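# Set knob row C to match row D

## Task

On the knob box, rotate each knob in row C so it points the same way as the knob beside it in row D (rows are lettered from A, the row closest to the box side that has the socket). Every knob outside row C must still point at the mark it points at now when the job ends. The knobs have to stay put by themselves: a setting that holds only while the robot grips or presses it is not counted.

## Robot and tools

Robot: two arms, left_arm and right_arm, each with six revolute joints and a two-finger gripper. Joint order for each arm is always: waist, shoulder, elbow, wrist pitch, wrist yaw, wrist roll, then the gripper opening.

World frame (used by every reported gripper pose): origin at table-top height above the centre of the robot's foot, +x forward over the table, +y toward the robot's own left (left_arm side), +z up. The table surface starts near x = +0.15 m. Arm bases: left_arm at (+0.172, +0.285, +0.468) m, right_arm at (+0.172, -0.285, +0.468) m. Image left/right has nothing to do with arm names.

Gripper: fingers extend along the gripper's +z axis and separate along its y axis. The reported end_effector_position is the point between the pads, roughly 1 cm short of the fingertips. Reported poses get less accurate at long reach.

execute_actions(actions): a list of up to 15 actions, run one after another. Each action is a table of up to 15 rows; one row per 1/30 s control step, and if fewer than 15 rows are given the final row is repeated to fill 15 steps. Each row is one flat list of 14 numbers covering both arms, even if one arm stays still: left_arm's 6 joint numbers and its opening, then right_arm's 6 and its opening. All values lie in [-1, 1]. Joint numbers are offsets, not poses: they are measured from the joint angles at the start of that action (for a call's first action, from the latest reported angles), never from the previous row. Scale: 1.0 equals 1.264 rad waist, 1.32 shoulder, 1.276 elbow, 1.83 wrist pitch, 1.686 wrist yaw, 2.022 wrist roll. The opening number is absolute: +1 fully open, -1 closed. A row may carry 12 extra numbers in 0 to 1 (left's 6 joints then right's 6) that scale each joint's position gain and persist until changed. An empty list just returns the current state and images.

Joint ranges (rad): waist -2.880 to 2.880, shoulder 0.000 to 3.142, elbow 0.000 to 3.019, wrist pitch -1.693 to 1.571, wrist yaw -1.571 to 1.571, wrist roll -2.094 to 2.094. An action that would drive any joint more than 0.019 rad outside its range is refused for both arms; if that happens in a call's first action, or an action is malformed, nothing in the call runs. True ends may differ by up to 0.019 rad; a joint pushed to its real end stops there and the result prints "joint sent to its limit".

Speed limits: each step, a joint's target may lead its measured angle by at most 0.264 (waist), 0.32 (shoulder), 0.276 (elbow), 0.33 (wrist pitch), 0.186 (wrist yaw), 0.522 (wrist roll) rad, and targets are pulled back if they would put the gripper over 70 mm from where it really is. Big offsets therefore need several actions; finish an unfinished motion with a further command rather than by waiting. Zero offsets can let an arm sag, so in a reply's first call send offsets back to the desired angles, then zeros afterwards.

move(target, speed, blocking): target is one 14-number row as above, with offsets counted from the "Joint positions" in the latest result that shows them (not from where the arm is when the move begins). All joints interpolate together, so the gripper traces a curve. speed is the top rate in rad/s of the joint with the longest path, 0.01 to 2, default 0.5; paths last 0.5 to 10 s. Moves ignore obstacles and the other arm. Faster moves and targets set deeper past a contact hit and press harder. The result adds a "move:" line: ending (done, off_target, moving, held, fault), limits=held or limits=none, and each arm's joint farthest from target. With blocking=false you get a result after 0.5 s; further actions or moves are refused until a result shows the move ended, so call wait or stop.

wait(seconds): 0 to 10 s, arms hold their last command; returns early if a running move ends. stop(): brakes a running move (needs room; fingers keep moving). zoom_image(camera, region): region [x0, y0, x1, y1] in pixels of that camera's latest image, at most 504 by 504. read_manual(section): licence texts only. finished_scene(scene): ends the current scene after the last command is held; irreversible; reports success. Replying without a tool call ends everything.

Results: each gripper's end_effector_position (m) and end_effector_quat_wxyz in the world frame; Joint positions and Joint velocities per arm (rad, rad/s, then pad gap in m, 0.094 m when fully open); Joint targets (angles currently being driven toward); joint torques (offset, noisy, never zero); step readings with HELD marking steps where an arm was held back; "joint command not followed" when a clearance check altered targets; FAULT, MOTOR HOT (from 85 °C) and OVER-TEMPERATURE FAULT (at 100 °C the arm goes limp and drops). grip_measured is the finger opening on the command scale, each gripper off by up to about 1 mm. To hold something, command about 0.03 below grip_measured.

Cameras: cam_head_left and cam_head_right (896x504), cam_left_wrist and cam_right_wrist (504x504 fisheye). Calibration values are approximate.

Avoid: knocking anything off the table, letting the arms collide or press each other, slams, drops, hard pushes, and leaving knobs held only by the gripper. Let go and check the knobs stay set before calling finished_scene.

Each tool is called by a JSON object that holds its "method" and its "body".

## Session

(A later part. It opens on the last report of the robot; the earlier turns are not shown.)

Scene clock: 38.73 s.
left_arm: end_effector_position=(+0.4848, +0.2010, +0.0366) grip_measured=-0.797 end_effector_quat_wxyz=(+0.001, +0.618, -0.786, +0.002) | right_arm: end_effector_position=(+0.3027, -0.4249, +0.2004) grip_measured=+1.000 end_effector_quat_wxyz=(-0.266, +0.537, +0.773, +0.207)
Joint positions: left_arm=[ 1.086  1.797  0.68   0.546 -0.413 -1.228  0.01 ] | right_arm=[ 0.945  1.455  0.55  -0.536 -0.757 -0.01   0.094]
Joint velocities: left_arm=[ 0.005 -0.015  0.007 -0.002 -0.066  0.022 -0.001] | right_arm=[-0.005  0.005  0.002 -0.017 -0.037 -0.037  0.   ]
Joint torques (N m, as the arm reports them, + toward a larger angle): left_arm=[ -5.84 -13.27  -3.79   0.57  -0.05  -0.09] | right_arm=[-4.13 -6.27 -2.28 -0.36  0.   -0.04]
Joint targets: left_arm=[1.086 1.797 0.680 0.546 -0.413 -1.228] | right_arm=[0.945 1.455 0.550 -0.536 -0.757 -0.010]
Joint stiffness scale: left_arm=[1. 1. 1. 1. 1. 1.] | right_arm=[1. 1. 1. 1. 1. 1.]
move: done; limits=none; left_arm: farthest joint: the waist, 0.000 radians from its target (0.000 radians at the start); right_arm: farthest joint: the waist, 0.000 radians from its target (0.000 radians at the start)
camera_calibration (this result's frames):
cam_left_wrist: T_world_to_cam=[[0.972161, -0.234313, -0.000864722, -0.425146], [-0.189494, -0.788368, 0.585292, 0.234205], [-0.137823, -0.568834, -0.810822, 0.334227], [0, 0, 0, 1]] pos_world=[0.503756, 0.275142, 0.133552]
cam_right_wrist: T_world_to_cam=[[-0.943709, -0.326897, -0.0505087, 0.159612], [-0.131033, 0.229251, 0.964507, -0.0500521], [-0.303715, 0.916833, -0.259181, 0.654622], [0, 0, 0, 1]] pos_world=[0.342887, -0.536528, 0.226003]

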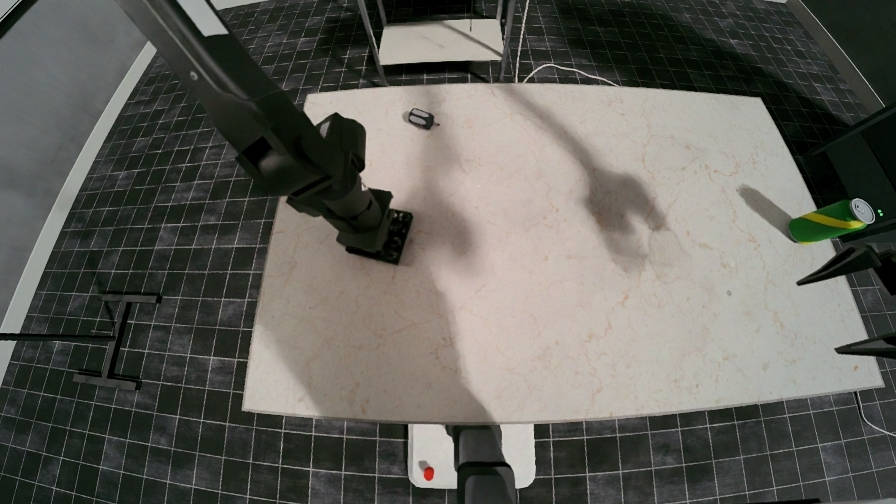

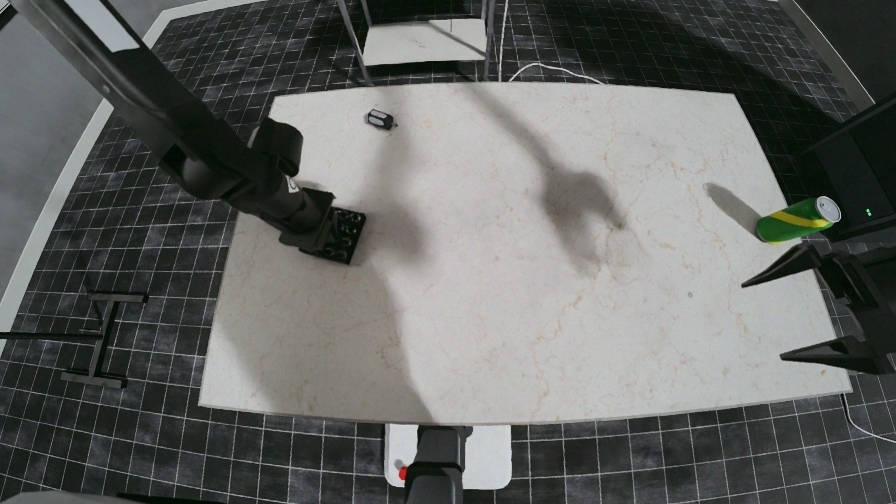

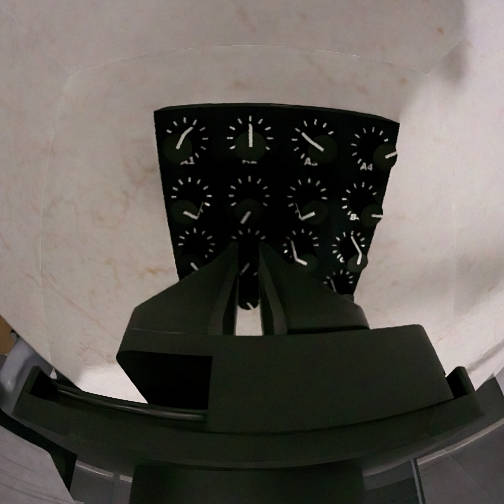

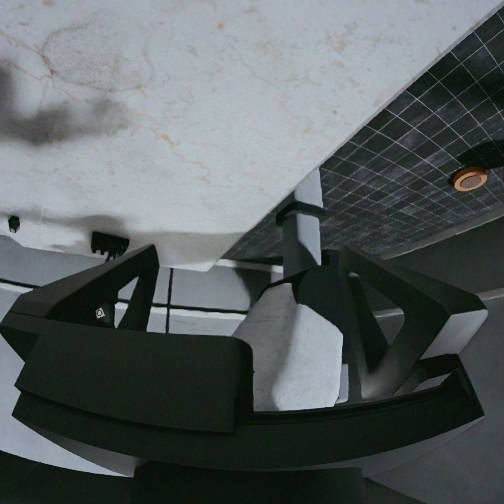

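{"method": "move", "body": {"target": [0,0,0,0,0,1,-0.85,0,0,0,0,0,0,1], "speed": 0.8}}

{"method": "move", "body": {"target": [0,0,0,0,0,0.63,-0.85,0,0,0,0,0,0,1], "speed": 0.8}}

{"method": "move", "body": {"target": [0,0,0,0,0,0,-0.68,0,0,0,0,0,0,1]}}

{"method": "move", "body": {"target": [0,0,0,0,0,-1,-0.68,0,0,0,0,0,0,1], "speed": 0.8}}

{"method": "move", "body": {"target": [0,0,0,0,0,0,-0.85,0,0,0,0,0,0,1]}}

{"method": "move", "body": {"target": [0,0,0,0,0,1,-0.85,0,0,0,0,0,0,1], "speed": 0.8}}

{"method": "move", "body": {"target": [0,0,0,0,0,0,-0.6,0,0,0,0,0,0,1]}}

{"method": "move", "body": {"target": [-0.03,-0.07,-0.05,-0.022,-0.017,0,-0.6,0,0,0,0,0,0,1], "speed": 0.15}}

{"method": "zoom_image", "body": {"camera": "cam_left_wrist", "region": [100, 100, 400, 340]}}

Scene clock: 47.60 s.
left_arm: end_effector_position=(+0.4848, +0.2010, +0.0366) grip_measured=-0.797 end_effector_quat_wxyz=(+0.001, +0.329, +0.944, -0.002) | right_arm: end_effector_position=(+0.3027, -0.4249, +0.2004) grip_measured=+1.000 end_effector_quat_wxyz=(-0.266, +0.537, +0.773, +0.207)
Joint positions: left_arm=[ 1.086  1.797  0.68   0.546 -0.413  0.776  0.01 ] | right_arm=[ 0.945  1.455  0.55  -0.536 -0.757 -0.01   0.094]
Joint velocities: left_arm=[-0.015 -0.005 -0.007  0.007  0.022  0.022 -0.001] | right_arm=[-0.005 -0.015  0.002 -0.002  0.007 -0.037  0.   ]
Joint torques (N m, as the arm reports them, + toward a larger angle): left_arm=[ -6.23 -13.17  -3.77   0.55   0.15   0.08] | right_arm=[-3.94 -6.3  -2.4  -0.38 -0.03 -0.04]
Joint targets: left_arm=[1.086 1.797 0.680 0.546 -0.413 0.794] | right_arm=[0.945 1.455 0.550 -0.536 -0.757 -0.010]
Joint stiffness scale: left_arm=[1. 1. 1. 1. 1. 1.] | right_arm=[1. 1. 1. 1. 1. 1.]
move: done; limits=none; left_arm: farthest joint: the wrist roll, 0.018 radians from its target (2.022 radians at the start); right_arm: farthest joint: the waist, 0.000 radians from its target (0.000 radians at the start)
camera_calibration (this result's frames):
cam_left_wrist: T_world_to_cam=[[-0.620668, -0.784073, 0.000114572, 0.457477], [-0.63912, 0.506009, 0.579208, 0.192169], [-0.454199, 0.359423, -0.81518, 0.301137], [0, 0, 0, 1]] pos_world=[0.543537, 0.153221, 0.134123]
cam_right_wrist: T_world_to_cam=[[-0.943709, -0.326897, -0.0505087, 0.159612], [-0.131033, 0.229251, 0.964507, -0.0500521], [-0.303715, 0.916833, -0.259181, 0.654622], [0, 0, 0, 1]] pos_world=[0.342887, -0.536528, 0.226003]

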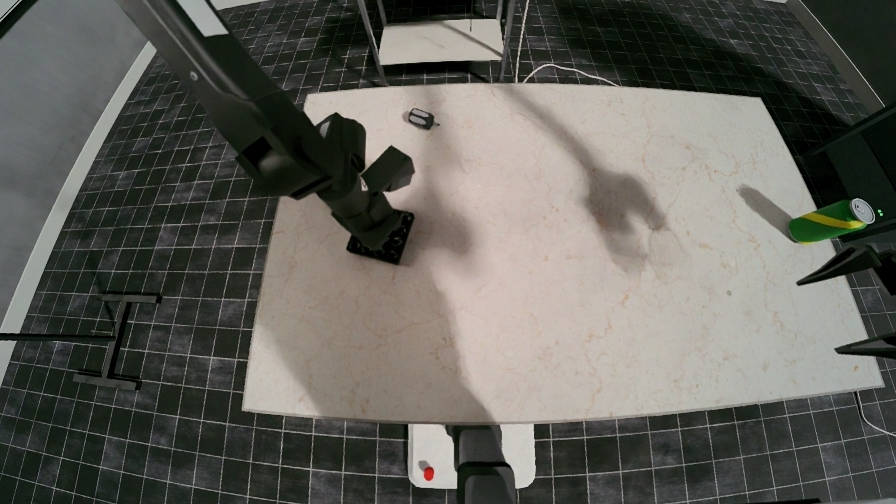

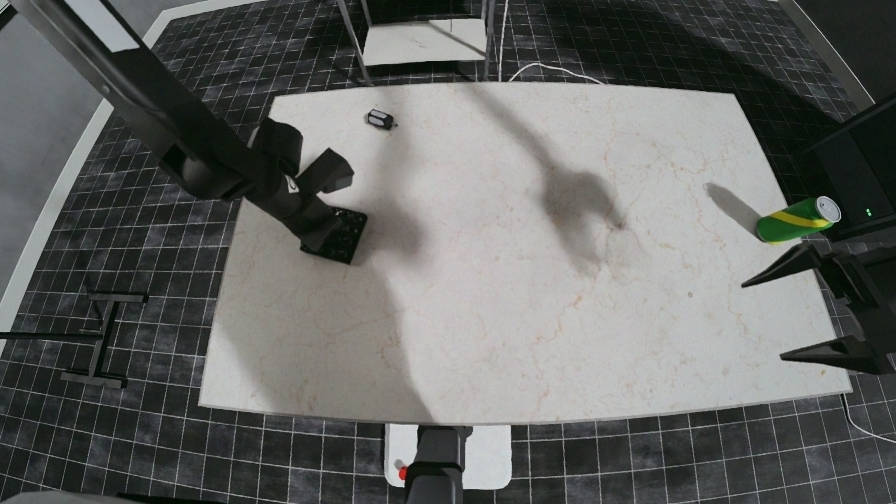

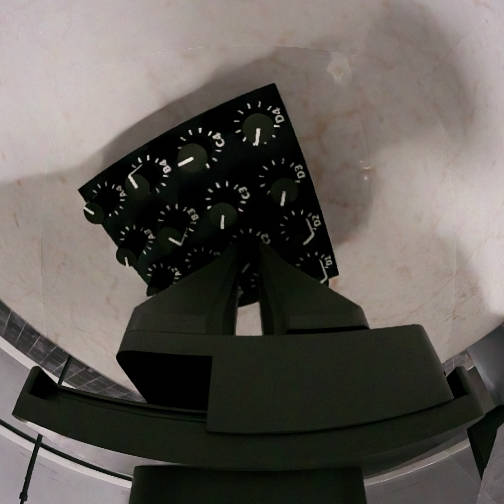

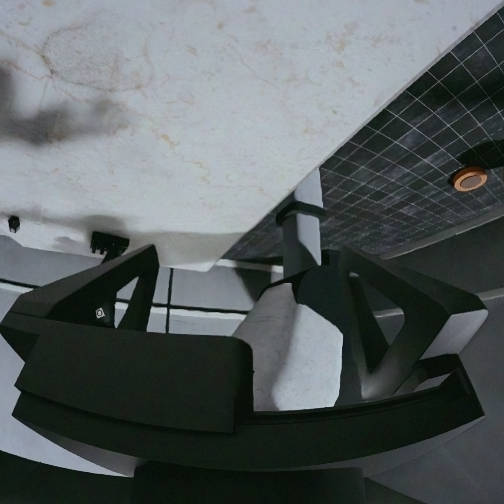

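Scene clock: 50.07 s.
left_arm: end_effector_position=(+0.4848, +0.2010, +0.0366) grip_measured=-0.797 end_effector_quat_wxyz=(+0.002, +0.821, +0.571, -0.001) | right_arm: end_effector_position=(+0.3027, -0.4249, +0.2004) grip_measured=+1.000 end_effector_quat_wxyz=(-0.266, +0.537, +0.773, +0.207)
Joint positions: left_arm=[ 1.086  1.797  0.68   0.546 -0.413  2.031  0.01 ] | right_arm=[ 0.945  1.455  0.55  -0.536 -0.757 -0.01   0.094]
Joint velocities: left_arm=[ 0.005 -0.015 -0.007  0.007  0.022 -0.051 -0.   ] | right_arm=[-0.005 -0.015 -0.012 -0.002  0.066 -0.066  0.   ]
Joint torques (N m, as the arm reports them, + toward a larger angle): left_arm=[ -6.1  -13.06  -3.8    0.5    0.15   0.08] | right_arm=[-4.32 -6.47 -2.3  -0.4   0.   -0.04]
Joint targets: left_arm=[1.086 1.797 0.680 0.546 -0.413 2.050] | right_arm=[0.945 1.455 0.550 -0.536 -0.757 -0.010]
Joint stiffness scale: left_arm=[1. 1. 1. 1. 1. 1.] | right_arm=[1. 1. 1. 1. 1. 1.]
move: done; limits=none; left_arm: farthest joint: the wrist roll, 0.018 radians from its target (1.274 radians at the start); right_arm: farthest joint: the waist, 0.000 radians from its target (0.000 radians at the start)
camera_calibration (this result's frames):
cam_left_wrist: T_world_to_cam=[[-0.937771, 0.347216, -0.00513526, 0.383955], [0.280335, 0.765698, 0.578895, -0.30574], [0.204934, 0.541432, -0.815386, -0.0549663], [0, 0, 0, 1]] pos_world=[0.457036, 0.13055, 0.134145]
cam_right_wrist: T_world_to_cam=[[-0.943709, -0.326897, -0.0505087, 0.159612], [-0.131033, 0.229251, 0.964507, -0.0500521], [-0.303715, 0.916833, -0.259181, 0.654622], [0, 0, 0, 1]] pos_world=[0.342887, -0.536528, 0.226003]

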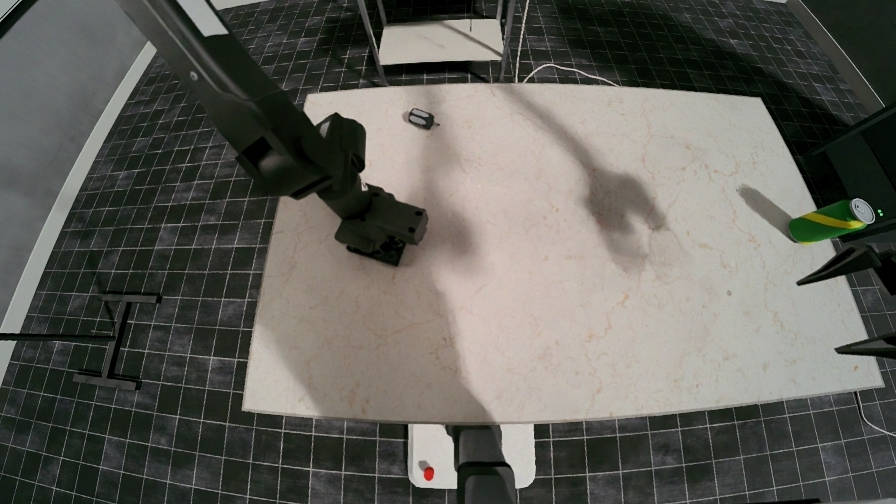

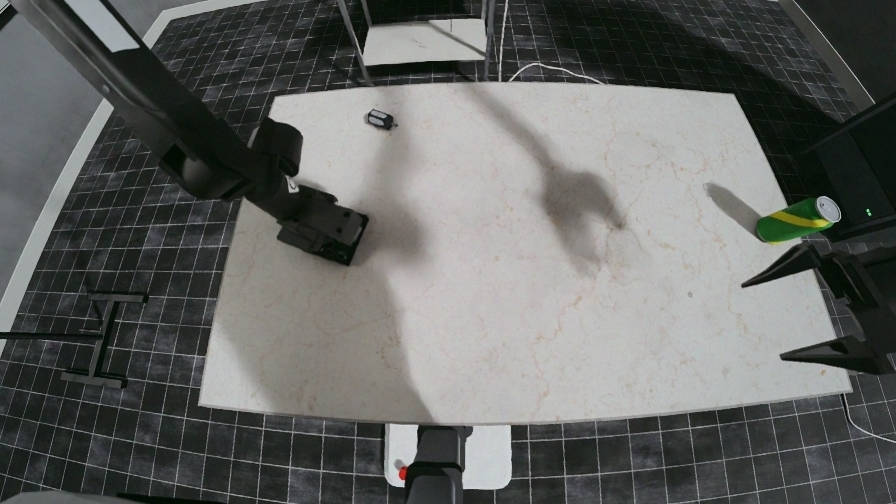

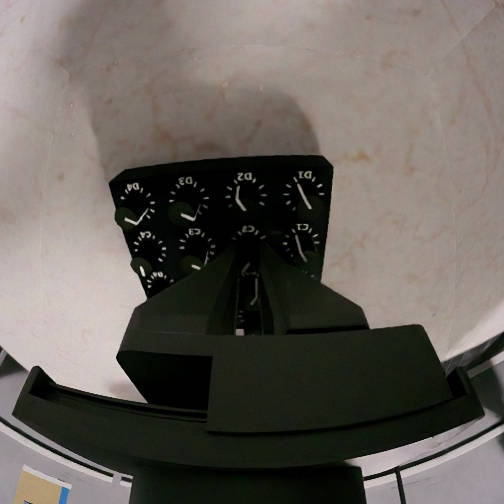

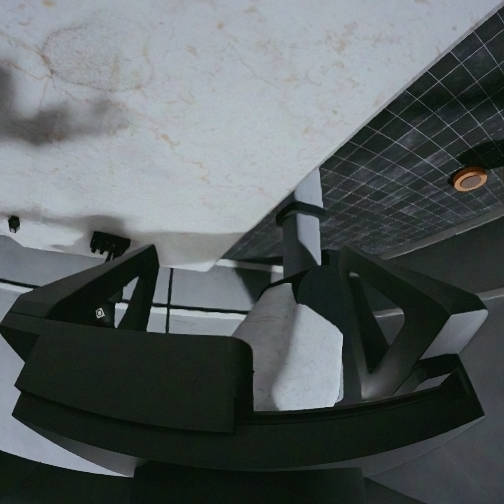

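Scene clock: 50.57 s.
left_arm: end_effector_position=(+0.4848, +0.2010, +0.0366) grip_measured=-0.682 end_effector_quat_wxyz=(+0.002, +0.821, +0.571, -0.001) | right_arm: end_effector_position=(+0.3027, -0.4249, +0.2004) grip_measured=+1.000 end_effector_quat_wxyz=(-0.266, +0.537, +0.773, +0.207)
Joint positions: left_arm=[ 1.086  1.797  0.68   0.546 -0.413  2.031  0.015] | right_arm=[ 0.945  1.455  0.55  -0.536 -0.757 -0.01   0.094]
Joint velocities: left_arm=[-0.005 -0.005 -0.012 -0.012 -0.037  0.051  0.   ] | right_arm=[ 0.005 -0.005  0.002 -0.007 -0.095 -0.022  0.   ]
Joint torques (N m, as the arm reports them, + toward a larger angle): left_arm=[ -5.87 -13.03  -3.82   0.47   0.16  -0.08] | right_arm=[-4.17 -6.37 -2.34 -0.41 -0.01 -0.02]
Joint targets: left_arm=[1.086 1.797 0.680 0.546 -0.413 2.031] | right_arm=[0.945 1.455 0.550 -0.536 -0.757 -0.010]
Joint stiffness scale: left_arm=[1. 1. 1. 1. 1. 1.] | right_arm=[1. 1. 1. 1. 1. 1.]
move: done; limits=none; left_arm: farthest joint: the waist, 0.000 radians from its target (0.000 radians at the start); right_arm: farthest joint: the waist, 0.000 radians from its target (0.000 radians at the start)
camera_calibration (this result's frames):
cam_left_wrist: T_world_to_cam=[[-0.937771, 0.347216, -0.00513526, 0.383955], [0.280335, 0.765698, 0.578895, -0.30574], [0.204934, 0.541432, -0.815386, -0.0549663], [0, 0, 0, 1]] pos_world=[0.457036, 0.13055, 0.134145]
cam_right_wrist: T_world_to_cam=[[-0.943709, -0.326897, -0.0505087, 0.159612], [-0.131033, 0.229251, 0.964507, -0.0500521], [-0.303715, 0.916833, -0.259181, 0.654622], [0, 0, 0, 1]] pos_world=[0.342887, -0.536528, 0.226003]

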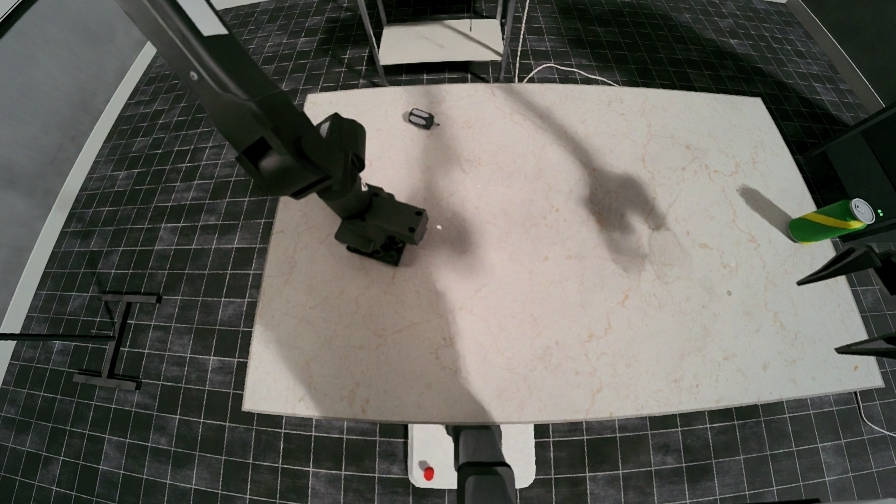

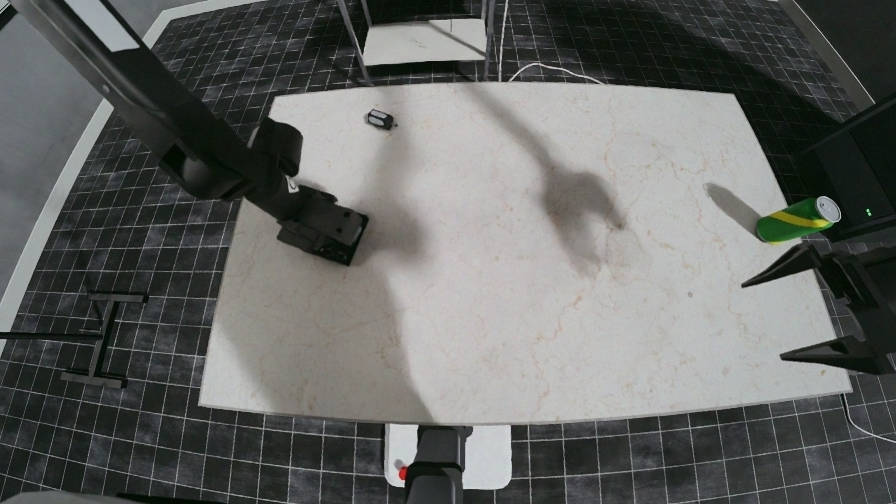

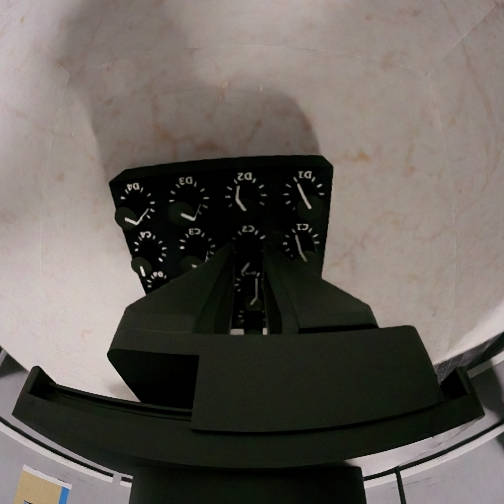

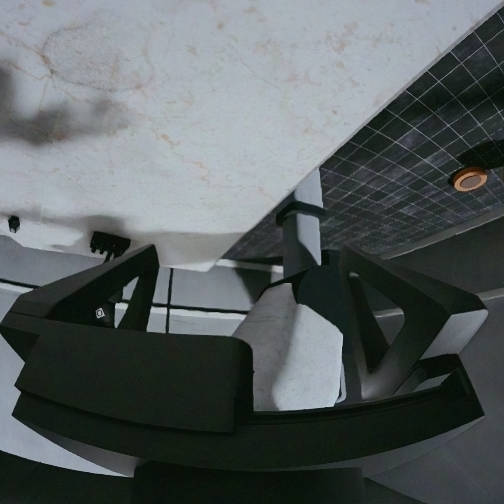

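Scene clock: 53.97 s.
left_arm: end_effector_position=(+0.4848, +0.2010, +0.0366) grip_measured=-0.682 end_effector_quat_wxyz=(+0.000, -0.040, +0.999, -0.002) | right_arm: end_effector_position=(+0.3027, -0.4249, +0.2004) grip_measured=+1.000 end_effector_quat_wxyz=(-0.266, +0.537, +0.773, +0.207)
Joint positions: left_arm=[ 1.086  1.797  0.68   0.546 -0.413  0.025  0.015] | right_arm=[ 0.945  1.455  0.55  -0.536 -0.757 -0.01   0.094]
Joint velocities: left_arm=[ 0.005 -0.005 -0.012 -0.022 -0.022  0.022  0.003] | right_arm=[-0.005  0.015  0.017 -0.007  0.037 -0.022  0.   ]
Joint torques (N m, as the arm reports them, + toward a larger angle): left_arm=[ -6.15 -13.3   -3.72   0.61   0.06  -0.25] | right_arm=[-4.22 -6.45 -2.31 -0.37 -0.03 -0.02]
Joint targets: left_arm=[1.086 1.797 0.680 0.546 -0.413 0.009] | right_arm=[0.945 1.455 0.550 -0.536 -0.757 -0.010]
Joint stiffness scale: left_arm=[1. 1. 1. 1. 1. 1.] | right_arm=[1. 1. 1. 1. 1. 1.]
move: done; limits=none; left_arm: farthest joint: the wrist roll, 0.016 radians from its target (2.022 radians at the start); right_arm: farthest joint: the waist, 0.000 radians from its target (0.000 radians at the start)
camera_calibration (this result's frames):
cam_left_wrist: T_world_to_cam=[[0.0810556, -0.996708, 0.00167911, 0.160001], [-0.810906, -0.0649658, 0.581559, 0.390145], [-0.579535, -0.0485002, -0.813503, 0.443841], [0, 0, 0, 1]] pos_world=[0.560624, 0.206347, 0.133905]
cam_right_wrist: T_world_to_cam=[[-0.943709, -0.326897, -0.0505087, 0.159612], [-0.131033, 0.229251, 0.964507, -0.0500521], [-0.303715, 0.916833, -0.259181, 0.654622], [0, 0, 0, 1]] pos_world=[0.342887, -0.536528, 0.226003]

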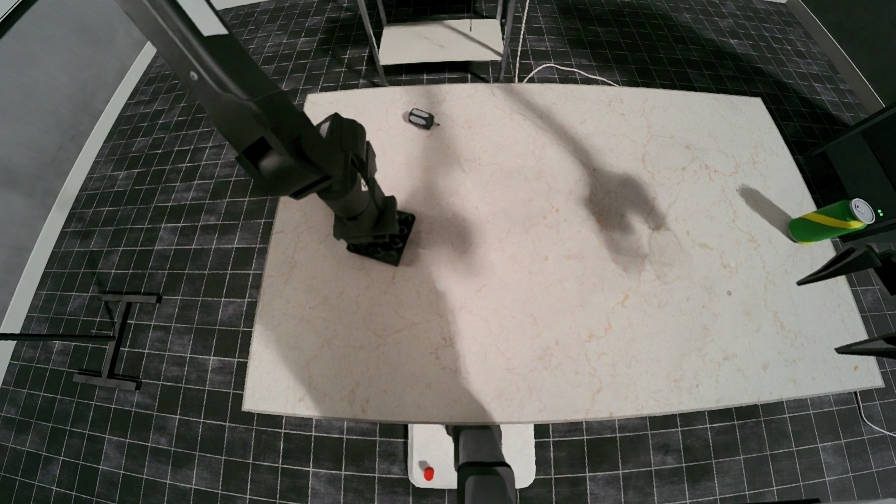

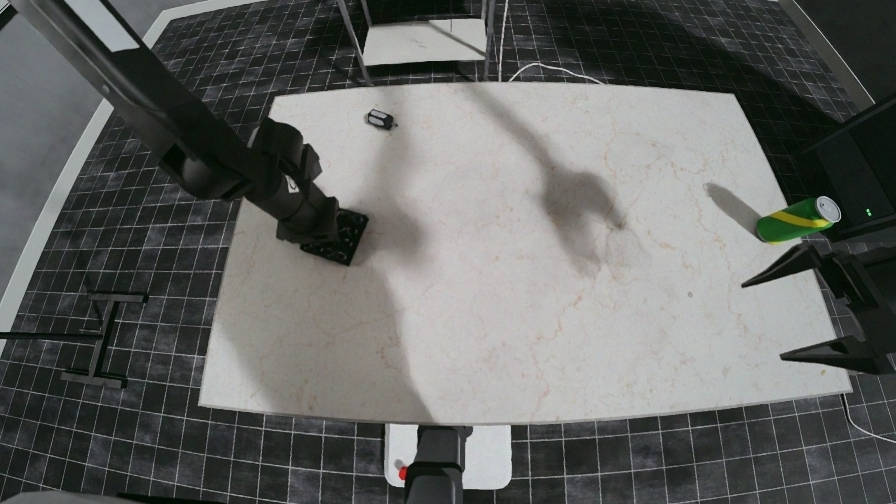

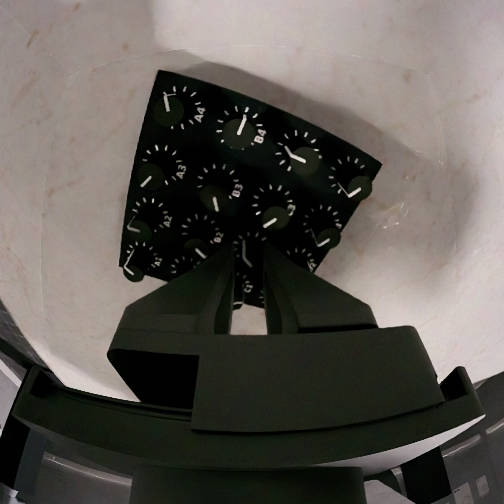

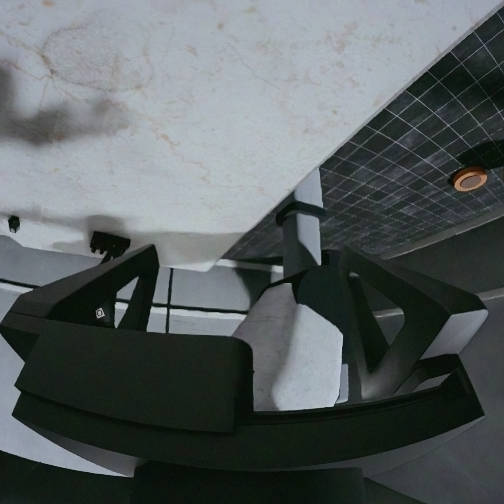

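Scene clock: 54.47 s.
left_arm: end_effector_position=(+0.4848, +0.2008, +0.0367) grip_measured=-0.797 end_effector_quat_wxyz=(+0.000, -0.040, +0.999, -0.003) | right_arm: end_effector_position=(+0.3027, -0.4249, +0.2004) grip_measured=+1.000 end_effector_quat_wxyz=(-0.266, +0.537, +0.773, +0.207)
Joint positions: left_arm=[ 1.086  1.797  0.68   0.546 -0.411  0.025  0.01 ] | right_arm=[ 0.945  1.455  0.55  -0.536 -0.757 -0.01   0.094]
Joint velocities: left_arm=[-0.005  0.005 -0.007  0.007  0.051  0.037 -0.   ] | right_arm=[-0.015 -0.005 -0.007  0.012 -0.007 -0.007  0.   ]
Joint torques (N m, as the arm reports them, + toward a larger angle): left_arm=[ -6.07 -13.22  -3.71   0.58   0.01  -0.08] | right_arm=[-4.1  -6.49 -2.27 -0.37 -0.01 -0.04]
Joint targets: left_arm=[1.086 1.797 0.680 0.546 -0.412 0.025] | right_arm=[0.945 1.455 0.550 -0.536 -0.757 -0.010]
Joint stiffness scale: left_arm=[1. 1. 1. 1. 1. 1.] | right_arm=[1. 1. 1. 1. 1. 1.]
move: done; limits=none; left_arm: farthest joint: the wrist yaw, 0.002 radians from its target (0.000 radians at the start); right_arm: farthest joint: the waist, 0.000 radians from its target (0.000 radians at the start)
camera_calibration (this result's frames):
cam_left_wrist: T_world_to_cam=[[0.0810545, -0.996705, 0.00320459, 0.159683], [-0.810999, -0.0640827, 0.581528, 0.390018], [-0.579406, -0.0497343, -0.81352, 0.444031], [0, 0, 0, 1]] pos_world=[0.560636, 0.206234, 0.133911]
cam_right_wrist: T_world_to_cam=[[-0.943709, -0.326897, -0.0505087, 0.159612], [-0.131033, 0.229251, 0.964507, -0.0500521], [-0.303715, 0.916833, -0.259181, 0.654622], [0, 0, 0, 1]] pos_world=[0.342887, -0.536528, 0.226003]

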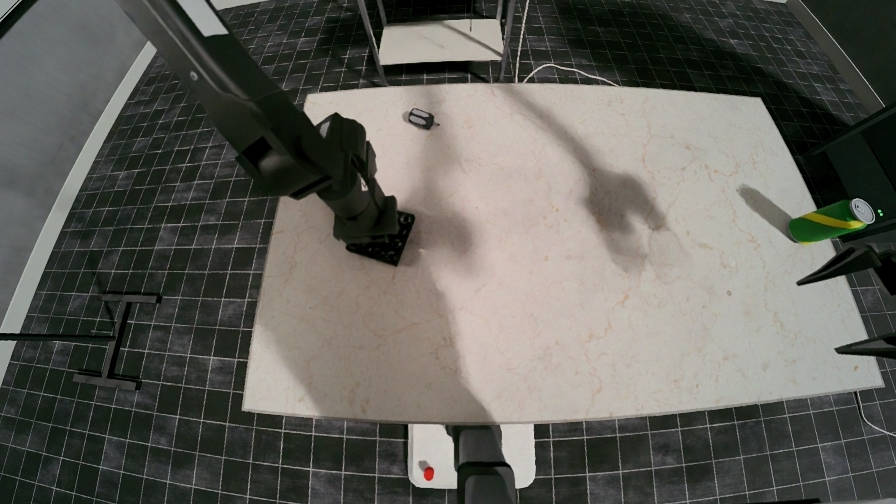

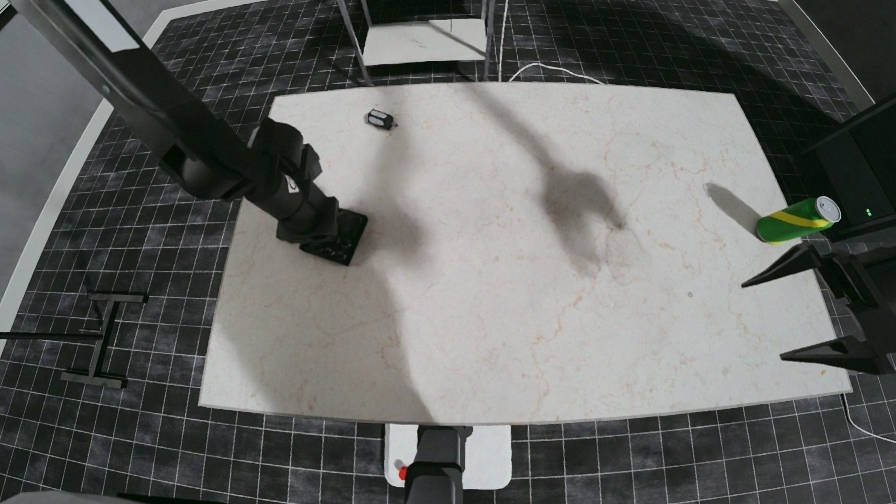

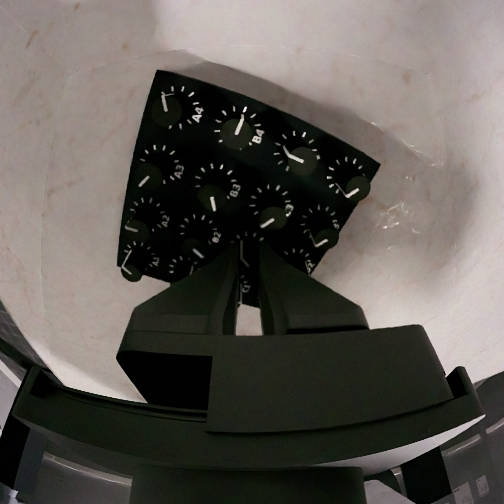

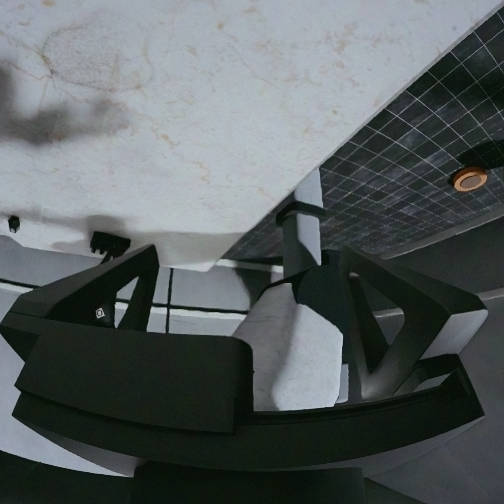

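Scene clock: 57.87 s.
left_arm: end_effector_position=(+0.4848, +0.2008, +0.0367) grip_measured=-0.797 end_effector_quat_wxyz=(+0.003, +0.820, +0.572, -0.001) | right_arm: end_effector_position=(+0.3027, -0.4249, +0.2004) grip_measured=+1.000 end_effector_quat_wxyz=(-0.266, +0.537, +0.773, +0.207)
Joint positions: left_arm=[ 1.086  1.797  0.68   0.546 -0.411  2.029  0.01 ] | right_arm=[ 0.945  1.455  0.55  -0.536 -0.757 -0.01   0.094]
Joint velocities: left_arm=[-0.015  0.005 -0.002 -0.002  0.007 -0.022 -0.   ] | right_arm=[ 0.005 -0.015 -0.012  0.012  0.037  0.051  0.   ]
Joint torques (N m, as the arm reports them, + toward a larger angle): left_arm=[ -6.1  -13.05  -3.8    0.47   0.18   0.08] | right_arm=[-4.27 -6.17 -2.26 -0.38 -0.01 -0.03]
Joint targets: left_arm=[1.086 1.797 0.680 0.546 -0.411 2.047] | right_arm=[0.945 1.455 0.550 -0.536 -0.757 -0.010]
Joint stiffness scale: left_arm=[1. 1. 1. 1. 1. 1.] | right_arm=[1. 1. 1. 1. 1. 1.]
move: done; limits=none; left_arm: farthest joint: the wrist roll, 0.018 radians from its target (2.022 radians at the start); right_arm: farthest joint: the waist, 0.000 radians from its target (0.000 radians at the start)
camera_calibration (this result's frames):
cam_left_wrist: T_world_to_cam=[[-0.938694, 0.344703, -0.00579763, 0.385048], [0.278204, 0.767322, 0.577771, -0.304801], [0.203608, 0.540737, -0.816179, -0.0540182], [0, 0, 0, 1]] pos_world=[0.457238, 0.130363, 0.134249]
cam_right_wrist: T_world_to_cam=[[-0.943709, -0.326897, -0.0505087, 0.159612], [-0.131033, 0.229251, 0.964507, -0.0500521], [-0.303715, 0.916833, -0.259181, 0.654622], [0, 0, 0, 1]] pos_world=[0.342887, -0.536528, 0.226003]

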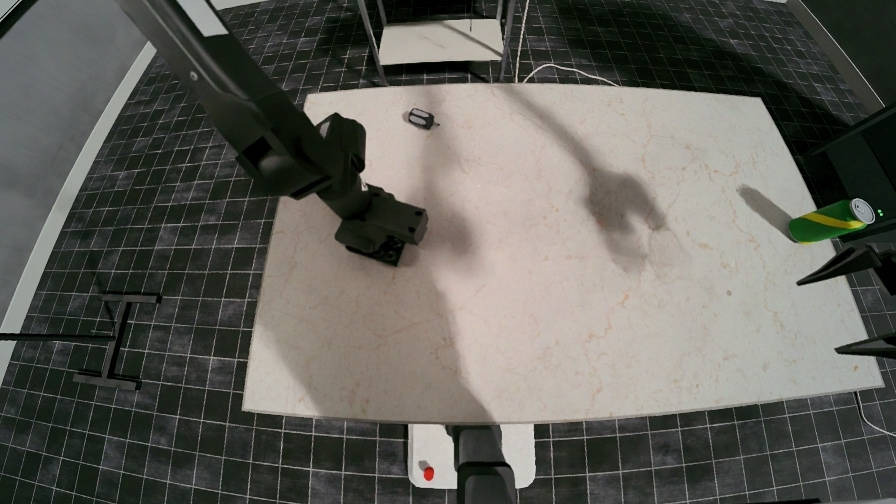

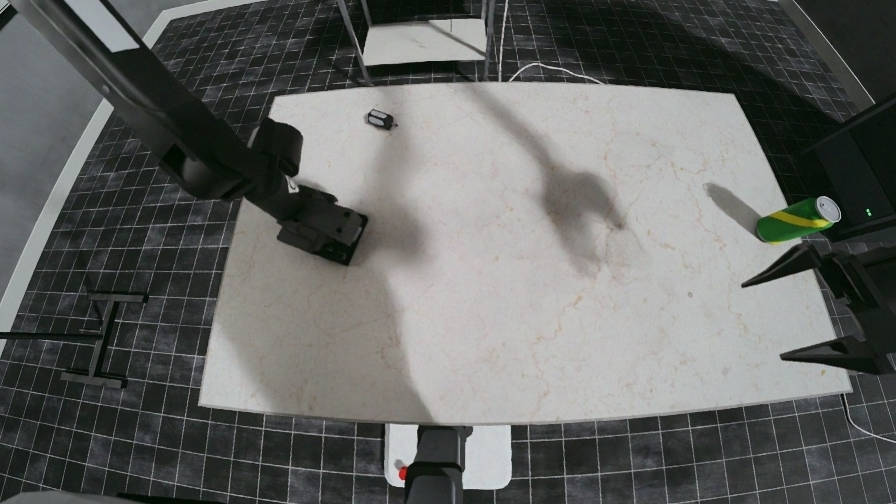

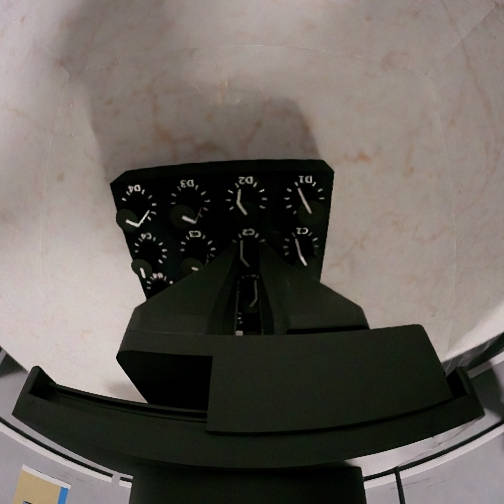

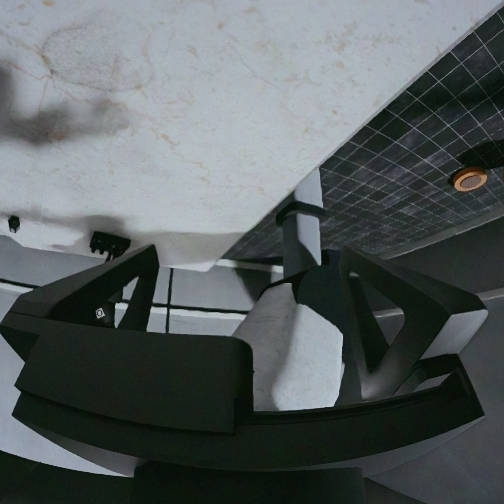

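Scene clock: 58.37 s.
left_arm: end_effector_position=(+0.4848, +0.2008, +0.0367) grip_measured=-0.602 end_effector_quat_wxyz=(+0.003, +0.820, +0.572, -0.001) | right_arm: end_effector_position=(+0.3027, -0.4249, +0.2004) grip_measured=+1.000 end_effector_quat_wxyz=(-0.266, +0.537, +0.773, +0.207)
Joint positions: left_arm=[ 1.086  1.797  0.68   0.546 -0.411  2.029  0.019] | right_arm=[ 0.945  1.455  0.55  -0.536 -0.757 -0.01   0.094]
Joint velocities: left_arm=[-0.015 -0.005  0.002 -0.007  0.007 -0.007  0.   ] | right_arm=[-0.015 -0.005 -0.007  0.002 -0.007 -0.051  0.   ]
Joint torques (N m, as the arm reports them, + toward a larger angle): left_arm=[ -6.04 -13.37  -3.8    0.43   0.16  -0.1 ] | right_arm=[-4.28 -6.37 -2.33 -0.37 -0.02 -0.02]
Joint targets: left_arm=[1.086 1.797 0.680 0.546 -0.411 2.029] | right_arm=[0.945 1.455 0.550 -0.536 -0.757 -0.010]
Joint stiffness scale: left_arm=[1. 1. 1. 1. 1. 1.] | right_arm=[1. 1. 1. 1. 1. 1.]
move: done; limits=none; left_arm: farthest joint: the waist, 0.000 radians from its target (0.000 radians at the start); right_arm: farthest joint: the waist, 0.000 radians from its target (0.000 radians at the start)
camera_calibration (this result's frames):
cam_left_wrist: T_world_to_cam=[[-0.938694, 0.344703, -0.00579763, 0.385048], [0.278204, 0.767322, 0.577771, -0.304801], [0.203608, 0.540737, -0.816179, -0.0540182], [0, 0, 0, 1]] pos_world=[0.457238, 0.130363, 0.134249]
cam_right_wrist: T_world_to_cam=[[-0.943709, -0.326897, -0.0505087, 0.159612], [-0.131033, 0.229251, 0.964507, -0.0500521], [-0.303715, 0.916833, -0.259181, 0.654622], [0, 0, 0, 1]] pos_world=[0.342887, -0.536528, 0.226003]

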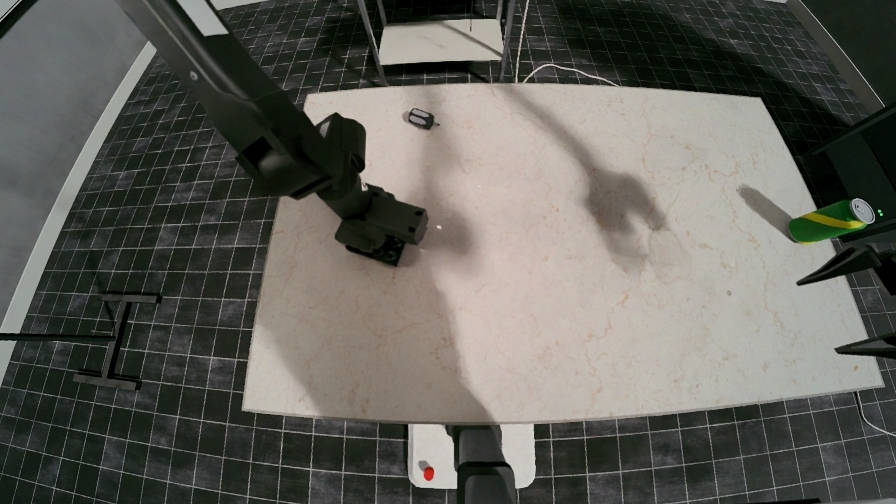

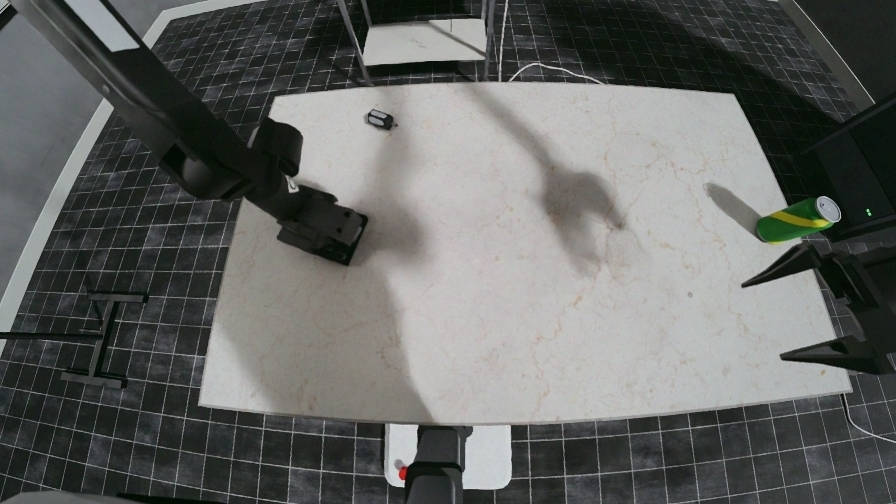

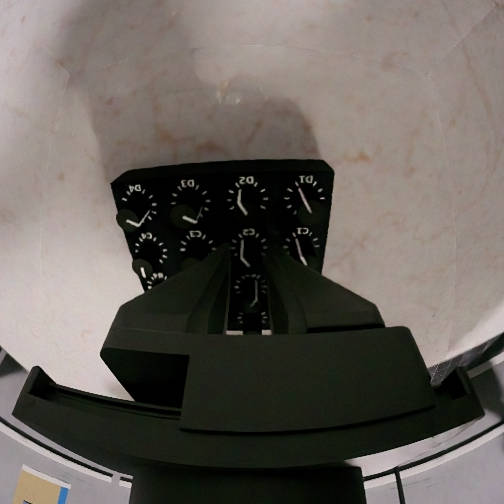

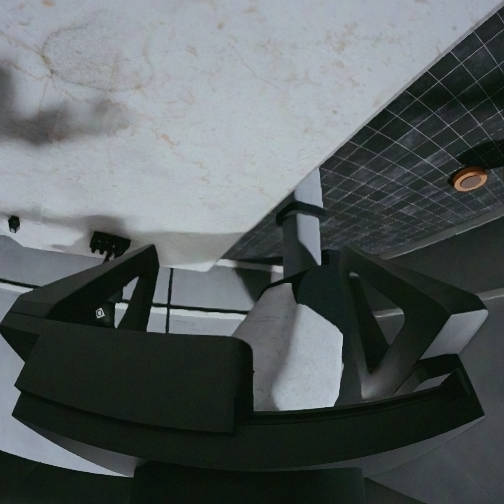

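Scene clock: 59.33 s.
left_arm: end_effector_position=(+0.5010, +0.2017, +0.0634) grip_measured=-0.602 end_effector_quat_wxyz=(+0.010, +0.822, +0.570, +0.011) | right_arm: end_effector_position=(+0.3027, -0.4249, +0.2004) grip_measured=+1.000 end_effector_quat_wxyz=(-0.266, +0.537, +0.773, +0.207)
Joint positions: left_arm=[ 1.057  1.707  0.642  0.518 -0.436  2.029  0.019] | right_arm=[ 0.945  1.455  0.55  -0.536 -0.757 -0.01   0.094]
Joint velocities: left_arm=[-0.015 -0.005 -0.022 -0.017 -0.037 -0.007 -0.001] | right_arm=[-0.005 -0.015  0.002 -0.007 -0.051  0.022  0.   ]
Joint torques (N m, as the arm reports them, + toward a larger angle): left_arm=[ -6.49 -13.39  -5.32   0.06  -0.04  -0.09] | right_arm=[-4.14 -6.33 -2.33 -0.38 -0.02 -0.03]
Joint targets: left_arm=[1.048 1.705 0.616 0.506 -0.440 2.029] | right_arm=[0.945 1.455 0.550 -0.536 -0.757 -0.010]
Joint stiffness scale: left_arm=[1. 1. 1. 1. 1. 1.] | right_arm=[1. 1. 1. 1. 1. 1.]
move: off_target (left_arm); limits=none; left_arm: farthest joint: the elbow, 0.026 radians from its target (0.064 radians at the start); right_arm: farthest joint: the waist, 0.000 radians from its target (0.000 radians at the start)
camera_calibration (this result's frames):
cam_left_wrist: T_world_to_cam=[[-0.936635, 0.348952, -0.0307919, 0.399759], [0.265597, 0.764705, 0.587099, -0.319195], [0.228416, 0.541719, -0.808929, -0.0490778], [0, 0, 0, 1]] pos_world=[0.470415, 0.131179, 0.160008]
cam_right_wrist: T_world_to_cam=[[-0.943709, -0.326897, -0.0505087, 0.159612], [-0.131033, 0.229251, 0.964507, -0.0500521], [-0.303715, 0.916833, -0.259181, 0.654622], [0, 0, 0, 1]] pos_world=[0.342887, -0.536528, 0.226003]

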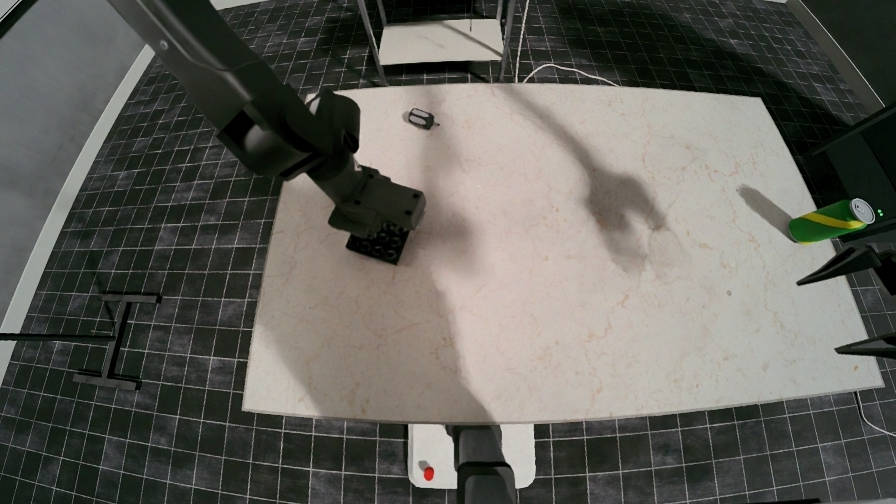

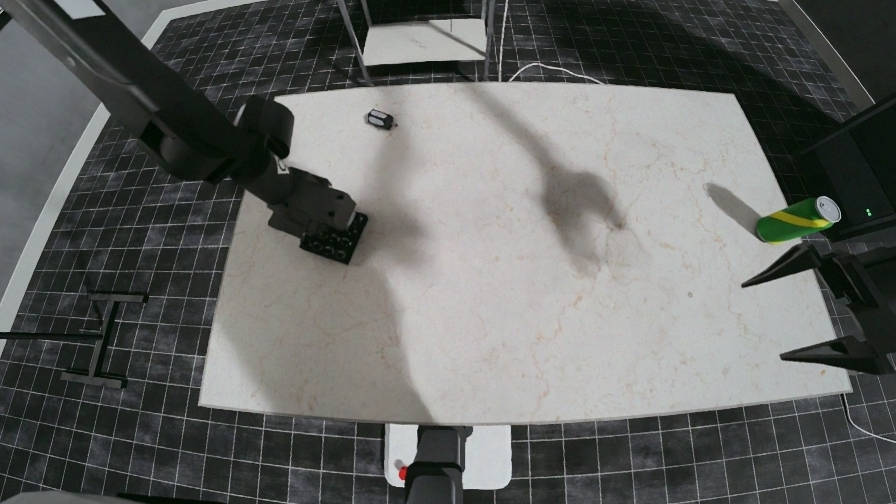

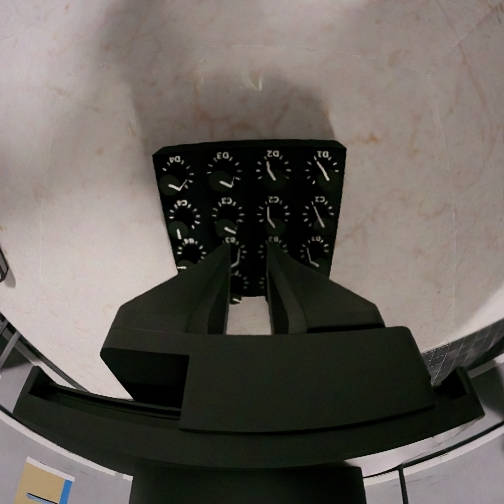

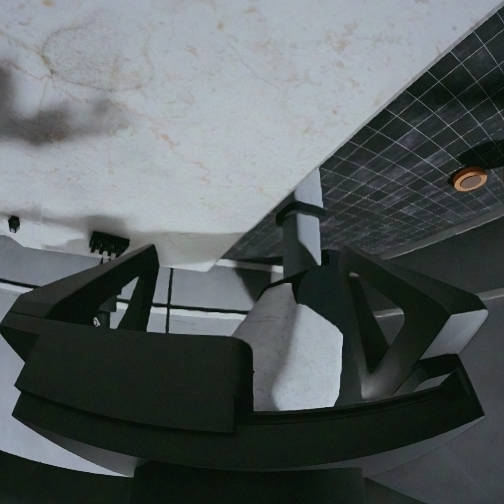

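Region (100, 100, 400, 340) of cam_left_wrist's 504x504 image, scaled by 1.680, with more detail than that image has; it fills the top 403 rows of this view, and the rest is white.

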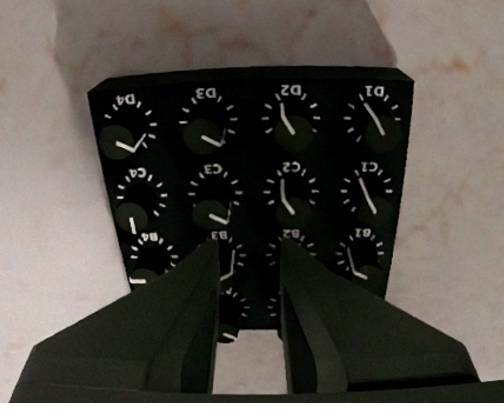

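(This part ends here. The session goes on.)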